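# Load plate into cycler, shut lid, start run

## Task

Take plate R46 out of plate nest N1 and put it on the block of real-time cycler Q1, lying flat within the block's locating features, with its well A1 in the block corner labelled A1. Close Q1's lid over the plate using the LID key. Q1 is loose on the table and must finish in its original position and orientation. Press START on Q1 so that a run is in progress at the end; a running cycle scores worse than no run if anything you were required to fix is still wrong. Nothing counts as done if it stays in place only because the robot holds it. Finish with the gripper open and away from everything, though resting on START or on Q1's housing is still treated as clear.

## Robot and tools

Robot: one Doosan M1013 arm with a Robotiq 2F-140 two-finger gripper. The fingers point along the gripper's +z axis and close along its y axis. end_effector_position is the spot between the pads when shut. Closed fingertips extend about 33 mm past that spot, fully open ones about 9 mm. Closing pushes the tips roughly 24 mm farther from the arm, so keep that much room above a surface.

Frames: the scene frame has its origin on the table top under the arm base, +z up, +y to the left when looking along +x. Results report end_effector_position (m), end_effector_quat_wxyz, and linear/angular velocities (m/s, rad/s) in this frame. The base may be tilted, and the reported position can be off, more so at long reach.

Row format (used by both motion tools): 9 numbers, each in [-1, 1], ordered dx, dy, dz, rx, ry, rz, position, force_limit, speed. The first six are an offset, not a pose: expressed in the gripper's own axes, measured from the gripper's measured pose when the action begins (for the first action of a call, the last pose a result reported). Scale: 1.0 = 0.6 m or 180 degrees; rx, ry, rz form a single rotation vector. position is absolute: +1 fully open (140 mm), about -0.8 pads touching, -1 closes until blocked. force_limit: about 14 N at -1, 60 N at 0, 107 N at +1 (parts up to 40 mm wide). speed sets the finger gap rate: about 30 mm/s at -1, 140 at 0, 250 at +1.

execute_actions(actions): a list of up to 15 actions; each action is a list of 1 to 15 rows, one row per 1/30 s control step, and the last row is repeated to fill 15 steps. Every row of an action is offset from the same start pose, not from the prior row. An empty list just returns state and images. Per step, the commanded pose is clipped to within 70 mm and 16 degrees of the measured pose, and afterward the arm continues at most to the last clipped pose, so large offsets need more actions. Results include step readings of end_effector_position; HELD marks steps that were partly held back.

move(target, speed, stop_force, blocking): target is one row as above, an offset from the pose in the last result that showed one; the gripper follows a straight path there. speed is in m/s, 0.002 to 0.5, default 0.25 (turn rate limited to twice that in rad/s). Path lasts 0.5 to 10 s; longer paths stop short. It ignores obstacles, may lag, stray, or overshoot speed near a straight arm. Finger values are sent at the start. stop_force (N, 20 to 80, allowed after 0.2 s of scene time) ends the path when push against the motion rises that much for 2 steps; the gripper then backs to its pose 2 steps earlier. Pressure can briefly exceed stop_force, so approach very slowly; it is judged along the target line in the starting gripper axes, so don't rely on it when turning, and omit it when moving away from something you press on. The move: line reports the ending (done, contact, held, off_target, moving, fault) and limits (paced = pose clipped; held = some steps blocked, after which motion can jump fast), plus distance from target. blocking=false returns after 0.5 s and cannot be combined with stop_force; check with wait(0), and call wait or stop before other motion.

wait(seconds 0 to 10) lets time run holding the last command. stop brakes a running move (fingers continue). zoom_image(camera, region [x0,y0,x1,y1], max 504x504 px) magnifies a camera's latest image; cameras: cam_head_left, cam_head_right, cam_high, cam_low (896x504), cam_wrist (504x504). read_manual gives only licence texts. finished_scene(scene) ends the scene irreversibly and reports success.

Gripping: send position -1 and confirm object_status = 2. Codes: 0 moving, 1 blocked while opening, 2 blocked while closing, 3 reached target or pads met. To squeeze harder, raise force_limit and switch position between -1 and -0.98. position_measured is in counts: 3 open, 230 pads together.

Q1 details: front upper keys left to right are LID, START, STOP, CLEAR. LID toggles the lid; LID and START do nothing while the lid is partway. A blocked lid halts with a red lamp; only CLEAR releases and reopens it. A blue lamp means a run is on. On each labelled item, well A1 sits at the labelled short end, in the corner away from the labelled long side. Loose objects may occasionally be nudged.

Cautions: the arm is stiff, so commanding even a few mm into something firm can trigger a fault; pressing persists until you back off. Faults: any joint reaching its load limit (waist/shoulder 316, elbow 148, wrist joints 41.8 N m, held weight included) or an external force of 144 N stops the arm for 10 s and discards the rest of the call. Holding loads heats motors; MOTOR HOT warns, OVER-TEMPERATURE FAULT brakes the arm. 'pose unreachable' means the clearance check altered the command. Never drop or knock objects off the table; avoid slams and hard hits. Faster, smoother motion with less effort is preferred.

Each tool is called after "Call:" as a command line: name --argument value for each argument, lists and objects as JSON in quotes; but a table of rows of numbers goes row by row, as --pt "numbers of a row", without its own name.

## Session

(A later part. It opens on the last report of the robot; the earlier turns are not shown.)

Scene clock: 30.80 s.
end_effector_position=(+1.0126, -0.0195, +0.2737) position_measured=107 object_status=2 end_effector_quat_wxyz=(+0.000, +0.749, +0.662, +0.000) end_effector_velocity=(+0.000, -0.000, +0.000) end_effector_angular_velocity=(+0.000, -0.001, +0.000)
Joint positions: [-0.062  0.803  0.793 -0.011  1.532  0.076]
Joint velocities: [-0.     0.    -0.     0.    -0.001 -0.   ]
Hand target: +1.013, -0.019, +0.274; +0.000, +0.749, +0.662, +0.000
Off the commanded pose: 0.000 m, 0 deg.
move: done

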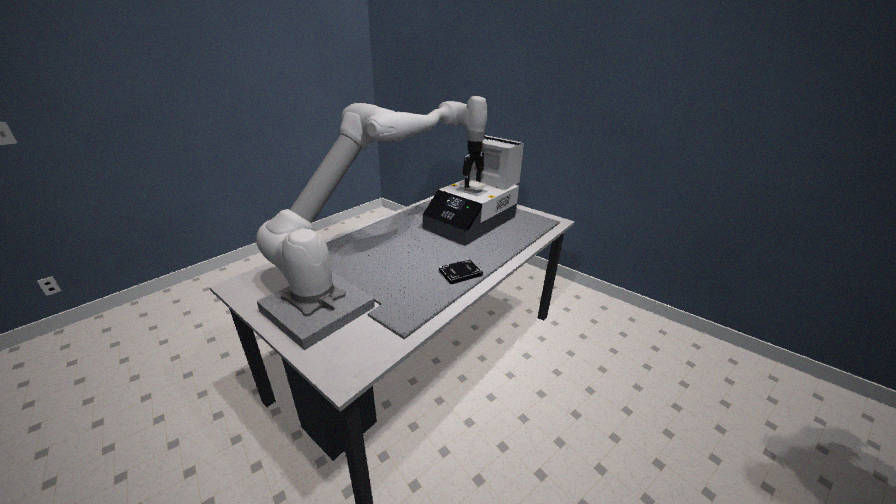

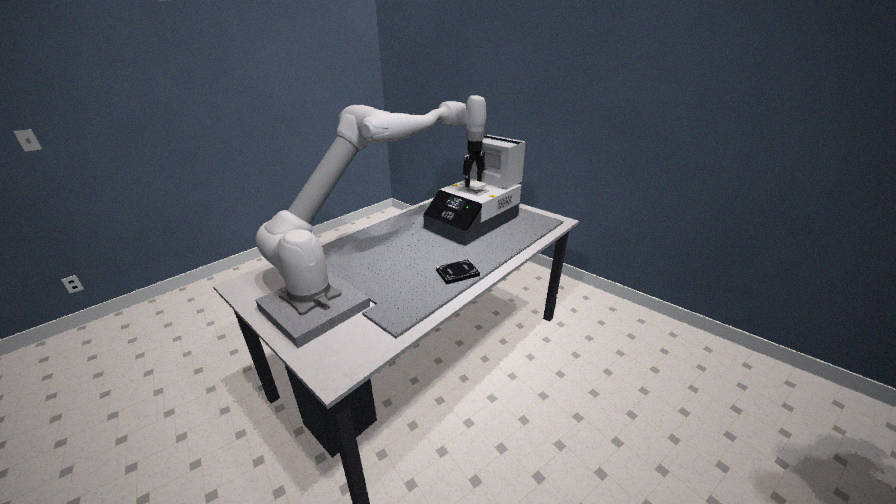

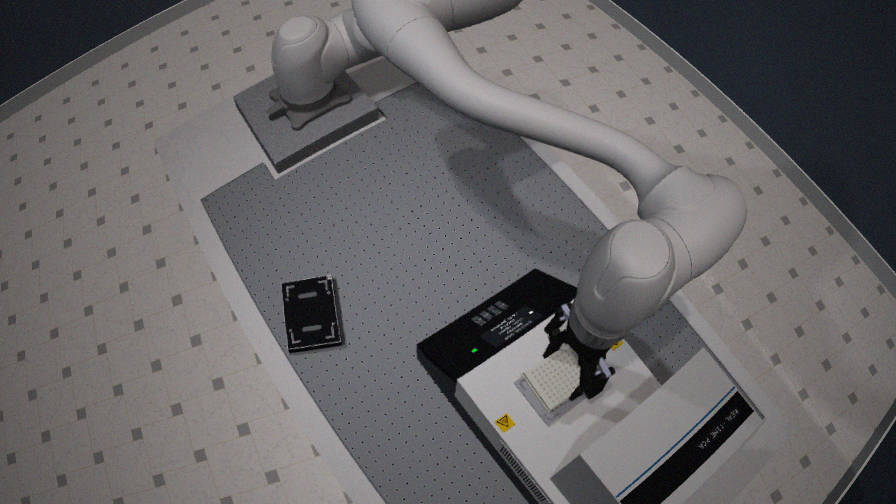

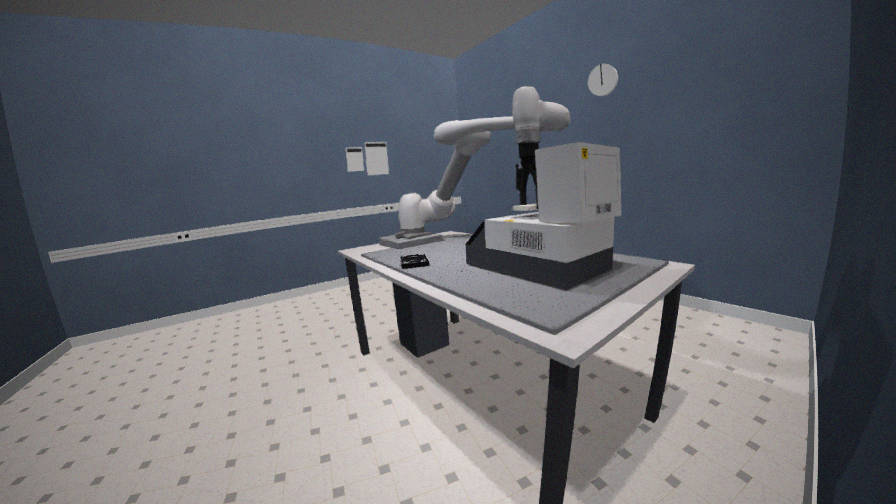

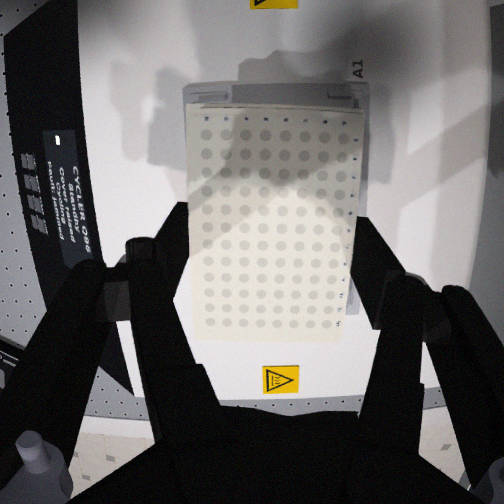

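Call:
zoom_image --camera "cam_high" --region '[480,320,660,440]'

Region (480, 320, 660, 440) of cam_high's 896x504 image, scaled by 2.800, with more detail than that image has.

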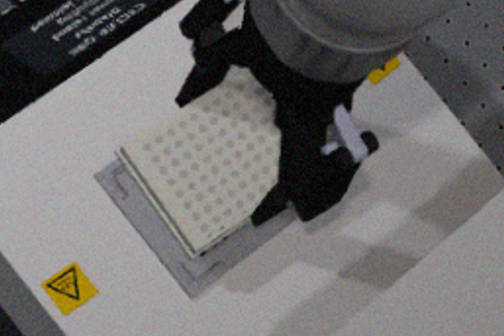

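Call:
move --target '[0.0025,0,0.026,0,0,0,-1,0,-0.5]' --speed 0.03

Call:
zoom_image --camera "cam_wrist" --region '[150,40,402,166]'

Scene clock: 32.30 s.
end_effector_position=(+1.0127, -0.0179, +0.2581) position_measured=107 object_status=2 end_effector_quat_wxyz=(+0.000, +0.749, +0.662, +0.000) end_effector_velocity=(+0.000, +0.001, -0.000) end_effector_angular_velocity=(+0.001, -0.000, +0.001)
Joint positions: [-0.061  0.805  0.817 -0.011  1.506  0.078]
Joint velocities: [ 0.001  0.    -0.     0.001  0.     0.   ]
Hand target: +1.013, -0.018, +0.258; +0.000, +0.749, +0.662, +0.000
Off the commanded pose: 0.000 m, 0 deg.
move: done

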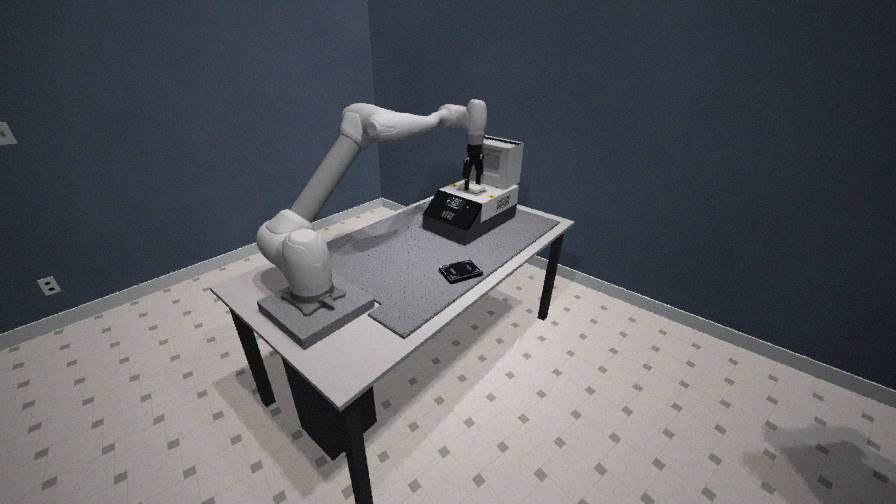

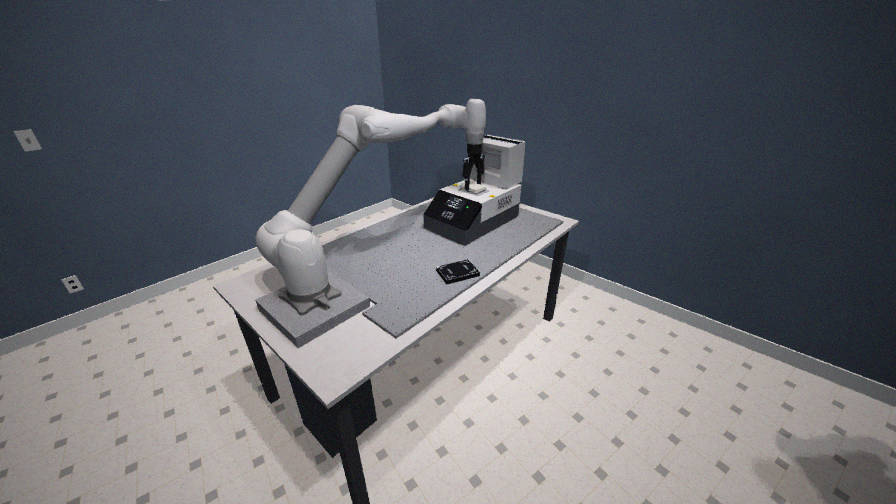

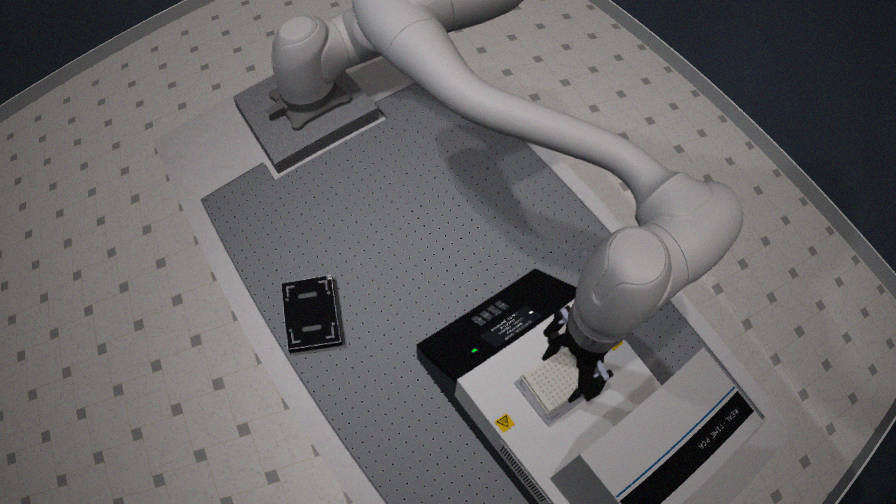

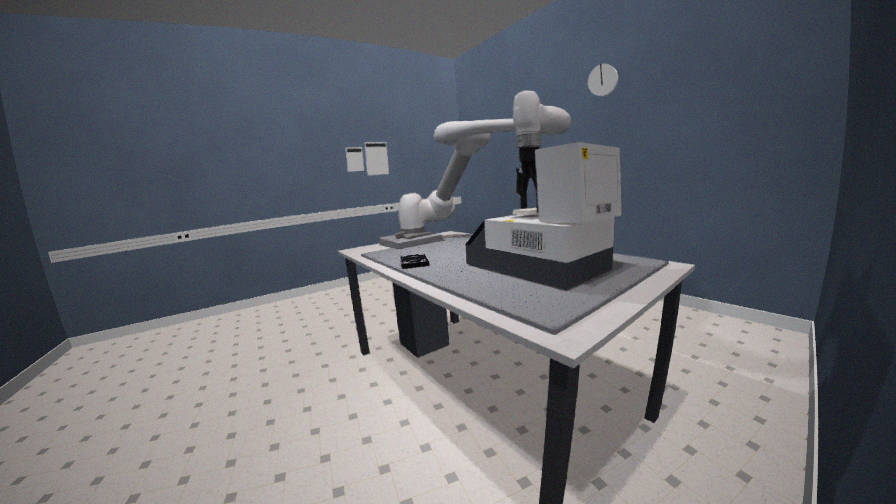

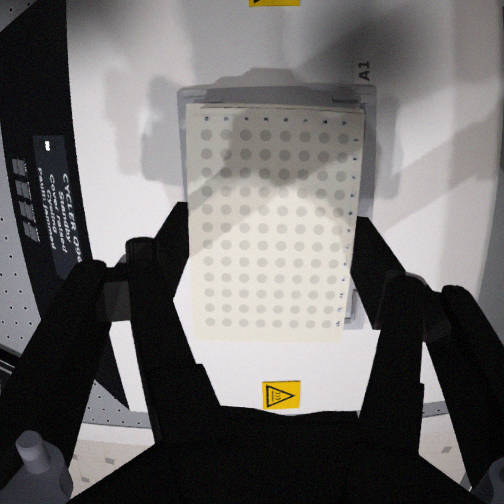

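Region (150, 40, 402, 166) of cam_wrist's 504x504 image, scaled by 2.000, with more detail than that image has.

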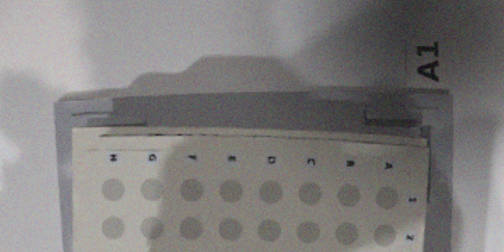

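Call:
move --target '[0,0,0,0,0,-0.0167,-1,0,-0.5]' --speed 0.02

Call:
zoom_image --camera "cam_wrist" --region '[150,40,402,292]'

Scene clock: 34.47 s.
end_effector_position=(+1.0127, -0.0179, +0.2581) position_measured=107 object_status=2 end_effector_quat_wxyz=(+0.000, +0.731, +0.682, +0.000) end_effector_velocity=(+0.000, +0.000, +0.000) end_effector_angular_velocity=(+0.001, -0.000, -0.001)
Joint positions: [-0.061  0.805  0.817 -0.011  1.506  0.025]
Joint velocities: [-0.    -0.     0.     0.001 -0.     0.001]
Hand target: +1.013, -0.018, +0.258; +0.000, +0.731, +0.682, +0.000
Off the commanded pose: 0.000 m, 0 deg.
move: done

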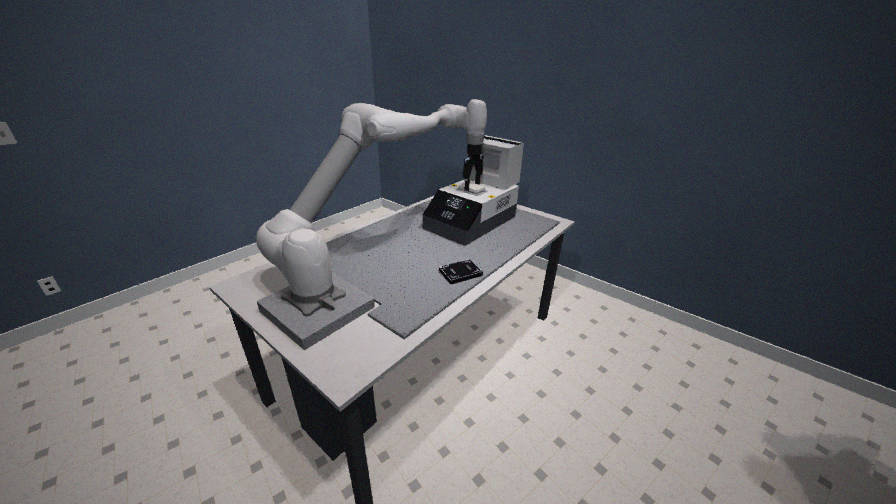

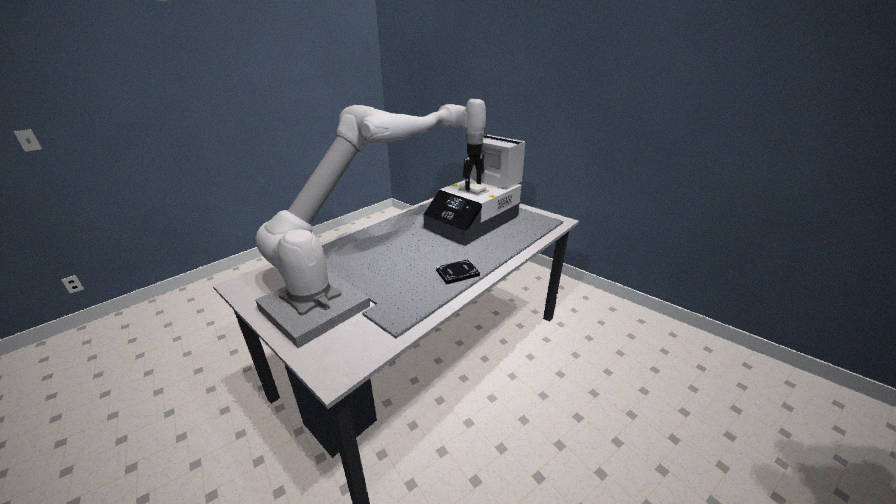

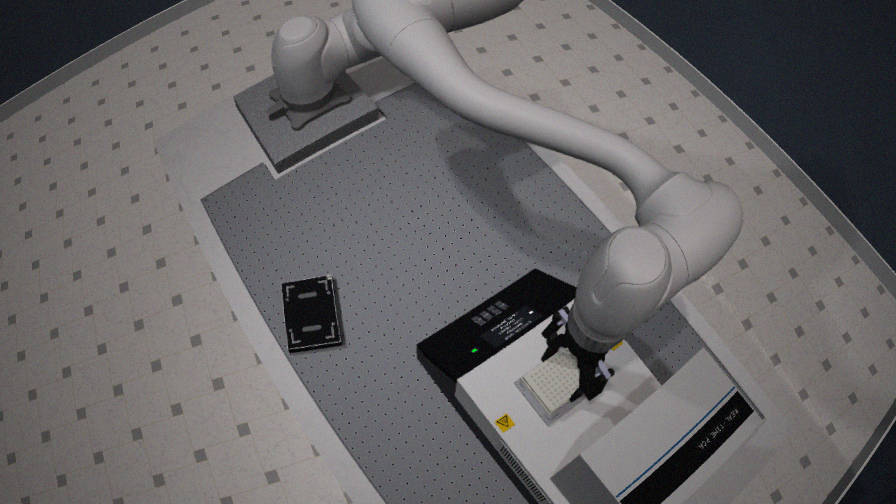

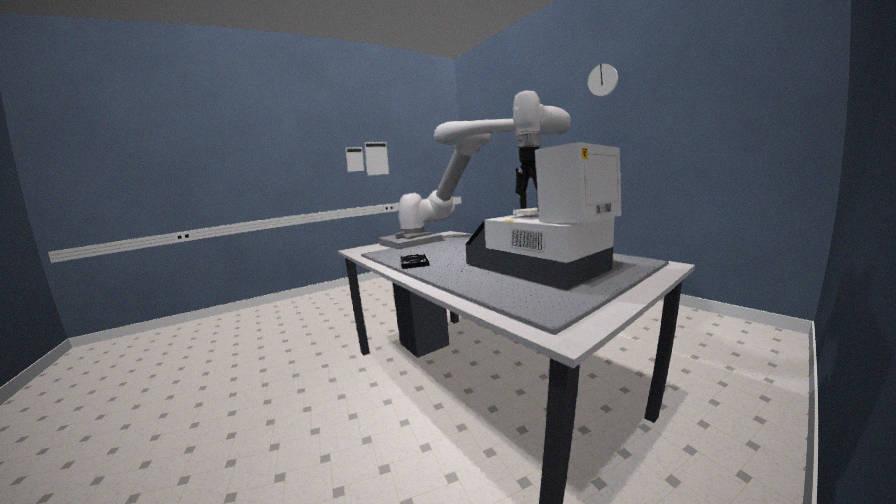

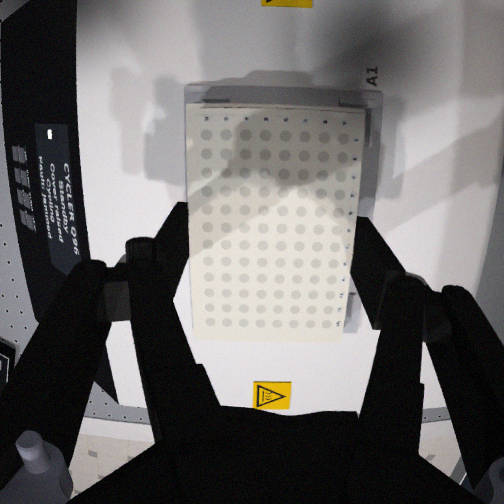

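Region (150, 40, 402, 292) of cam_wrist's 504x504 image, scaled by 2.000, with more detail than that image has.

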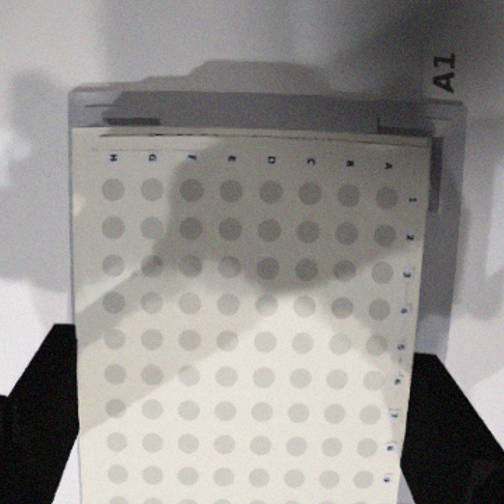

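Call:
move --target '[0,0.006,0,0,0,0,-1,0,-0.5]' --speed 0.02

Call:
zoom_image --camera "cam_wrist" --region '[150,50,402,176]'

Scene clock: 35.57 s.
end_effector_position=(+1.0163, -0.0182, +0.2581) position_measured=107 object_status=2 end_effector_quat_wxyz=(+0.000, +0.731, +0.682, +0.000) end_effector_velocity=(+0.000, +0.000, +0.001) end_effector_angular_velocity=(-0.000, -0.000, -0.000)
Joint positions: [-0.061  0.813  0.803 -0.011  1.512  0.025]
Joint velocities: [ 0.    -0.    -0.001 -0.     0.001  0.001]
Hand target: +1.016, -0.018, +0.258; +0.000, +0.731, +0.682, +0.000
Off the commanded pose: 0.000 m, 0 deg.
move: done

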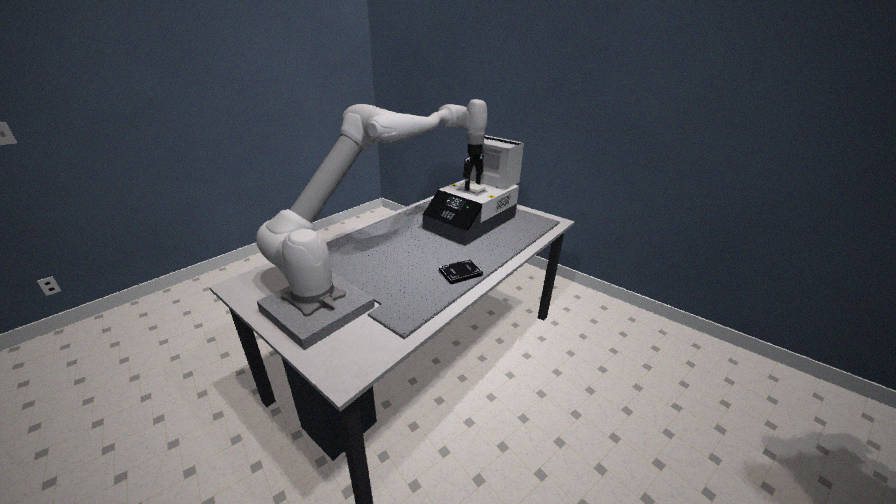

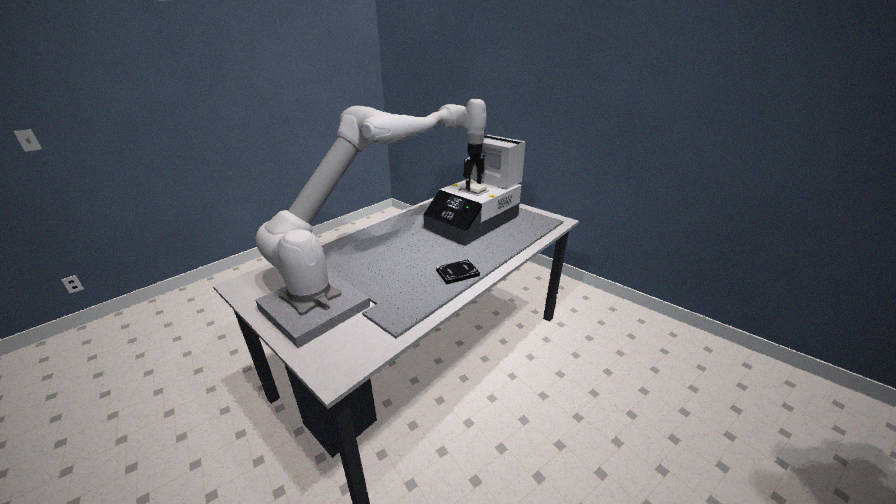

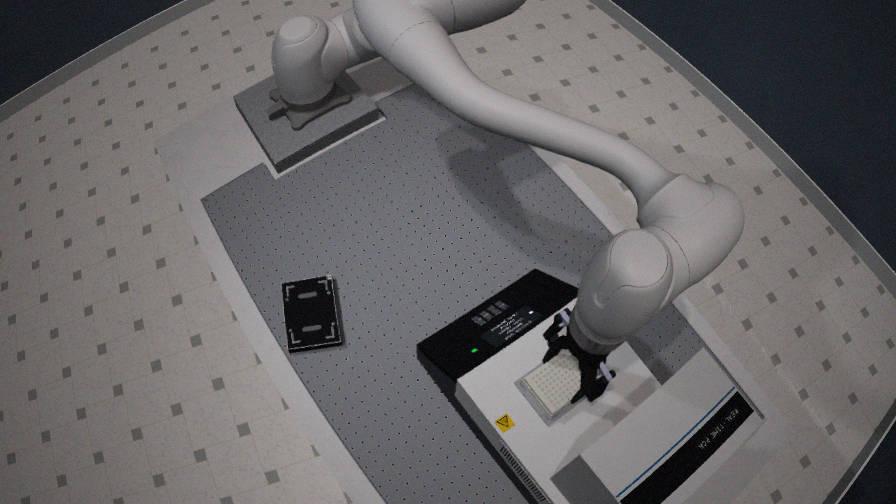

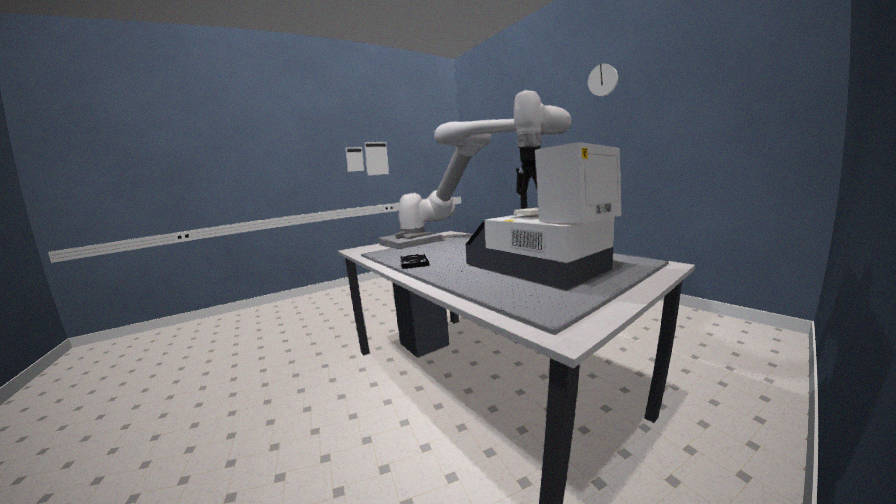

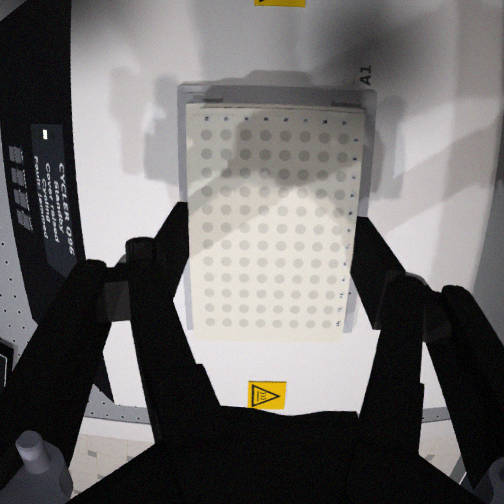

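Region (150, 50, 402, 176) of cam_wrist's 504x504 image, scaled by 2.000, with more detail than that image has.

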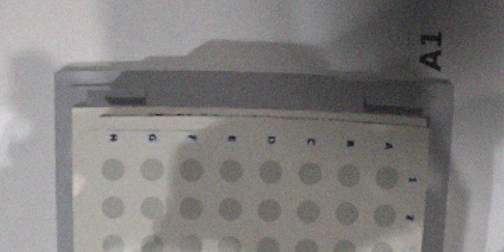

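Call:
zoom_image --camera "cam_wrist" --region '[170,75,390,130]'

Region (170, 75, 390, 130) of cam_wrist's 504x504 image, scaled by 2.291, with more detail than that image has; it fills the top 126 rows of this view, and the rest is white.

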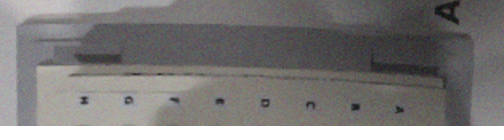

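Call:
move --target '[0,0,0.0275,0,0,0,-1,0,-0.5]' --speed 0.006 --stop_force 20

Call:
zoom_image --camera "cam_wrist" --region '[150,50,402,176]'

Scene clock: 38.20 s.
end_effector_position=(+1.0164, -0.0182, +0.2478) position_measured=107 object_status=2 end_effector_quat_wxyz=(+0.001, +0.731, +0.682, +0.000) end_effector_velocity=(+0.000, +0.000, +0.001) end_effector_angular_velocity=(-0.001, -0.000, +0.000)
Joint positions: [-0.061  0.815  0.818 -0.011  1.495  0.025]
Joint velocities: [ 0.001  0.    -0.003 -0.001  0.002  0.   ]
Hand target: +1.016, -0.018, +0.248; +0.001, +0.731, +0.682, +0.000
Off the commanded pose: 0.006 m, 0 deg.
move: contact

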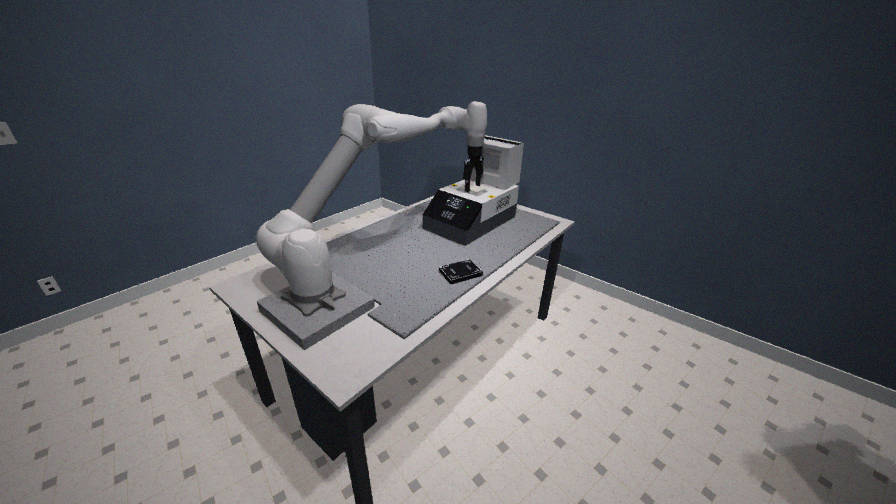

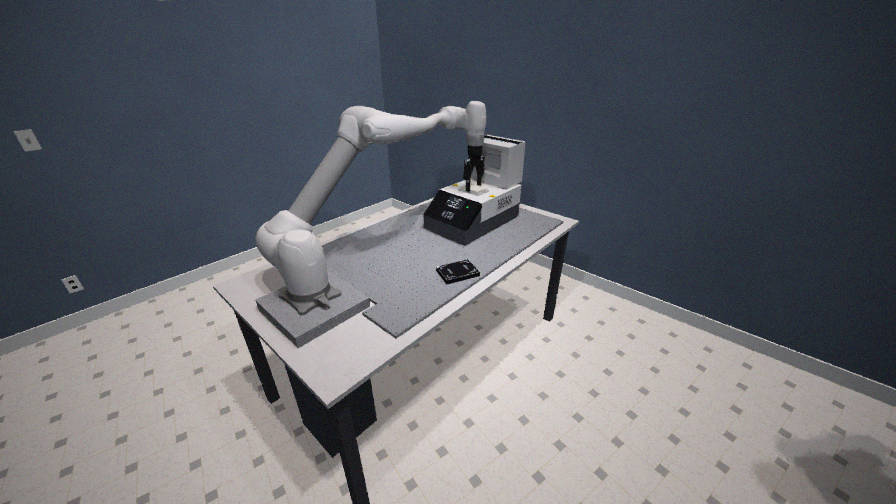

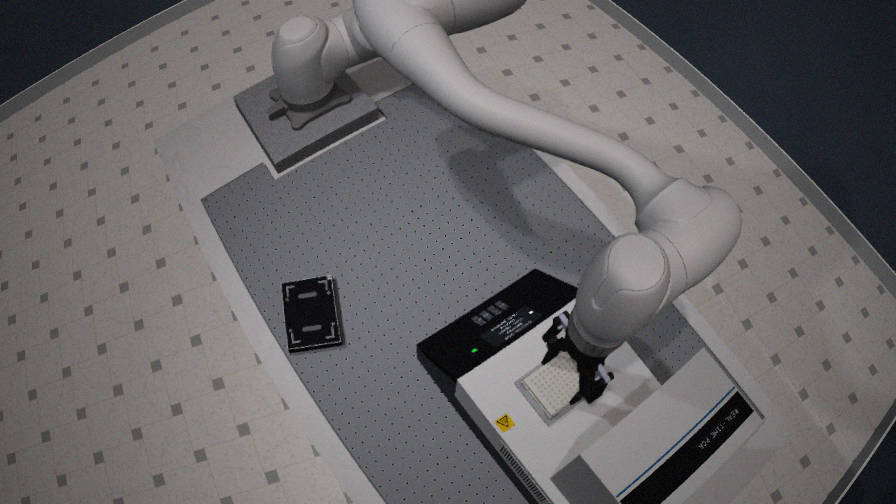

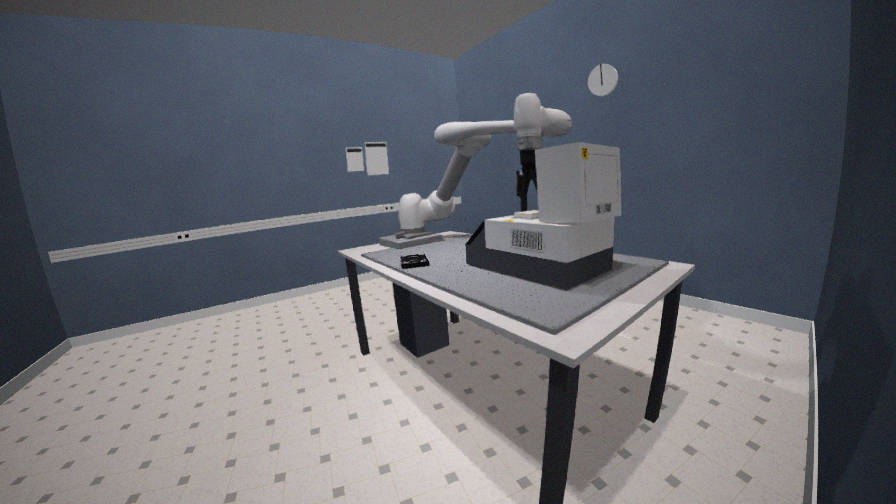

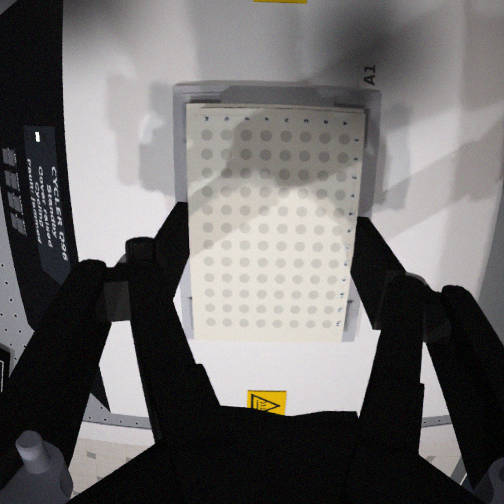

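Region (150, 50, 402, 176) of cam_wrist's 504x504 image, scaled by 2.000, with more detail than that image has.

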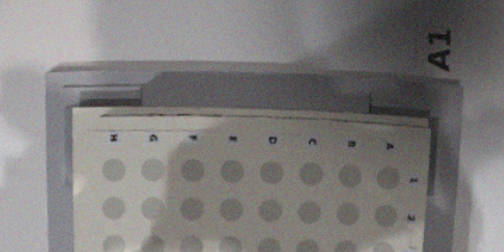

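Call:
zoom_image --camera "cam_high" --region '[500,340,620,430]'

Call:
zoom_image --camera "cam_wrist" --region '[160,260,400,380]'

Region (500, 340, 620, 430) of cam_high's 896x504 image, scaled by 4.200, with more detail than that image has; it fills the top 378 rows of this view, and the rest is white.

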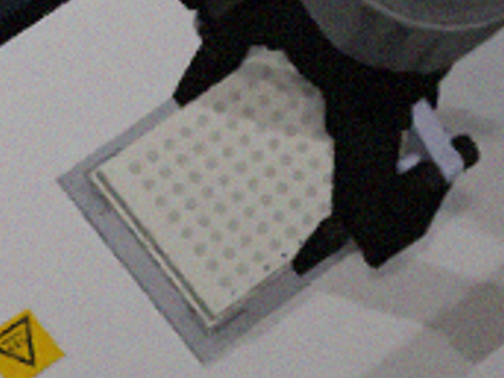

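Region (160, 260, 400, 380) of cam_wrist's 504x504 image, scaled by 2.100, with more detail than that image has.

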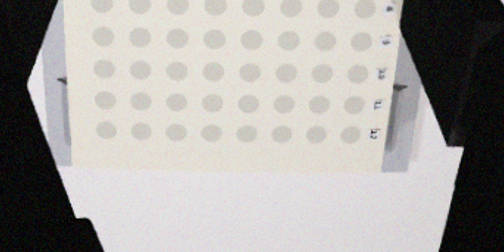

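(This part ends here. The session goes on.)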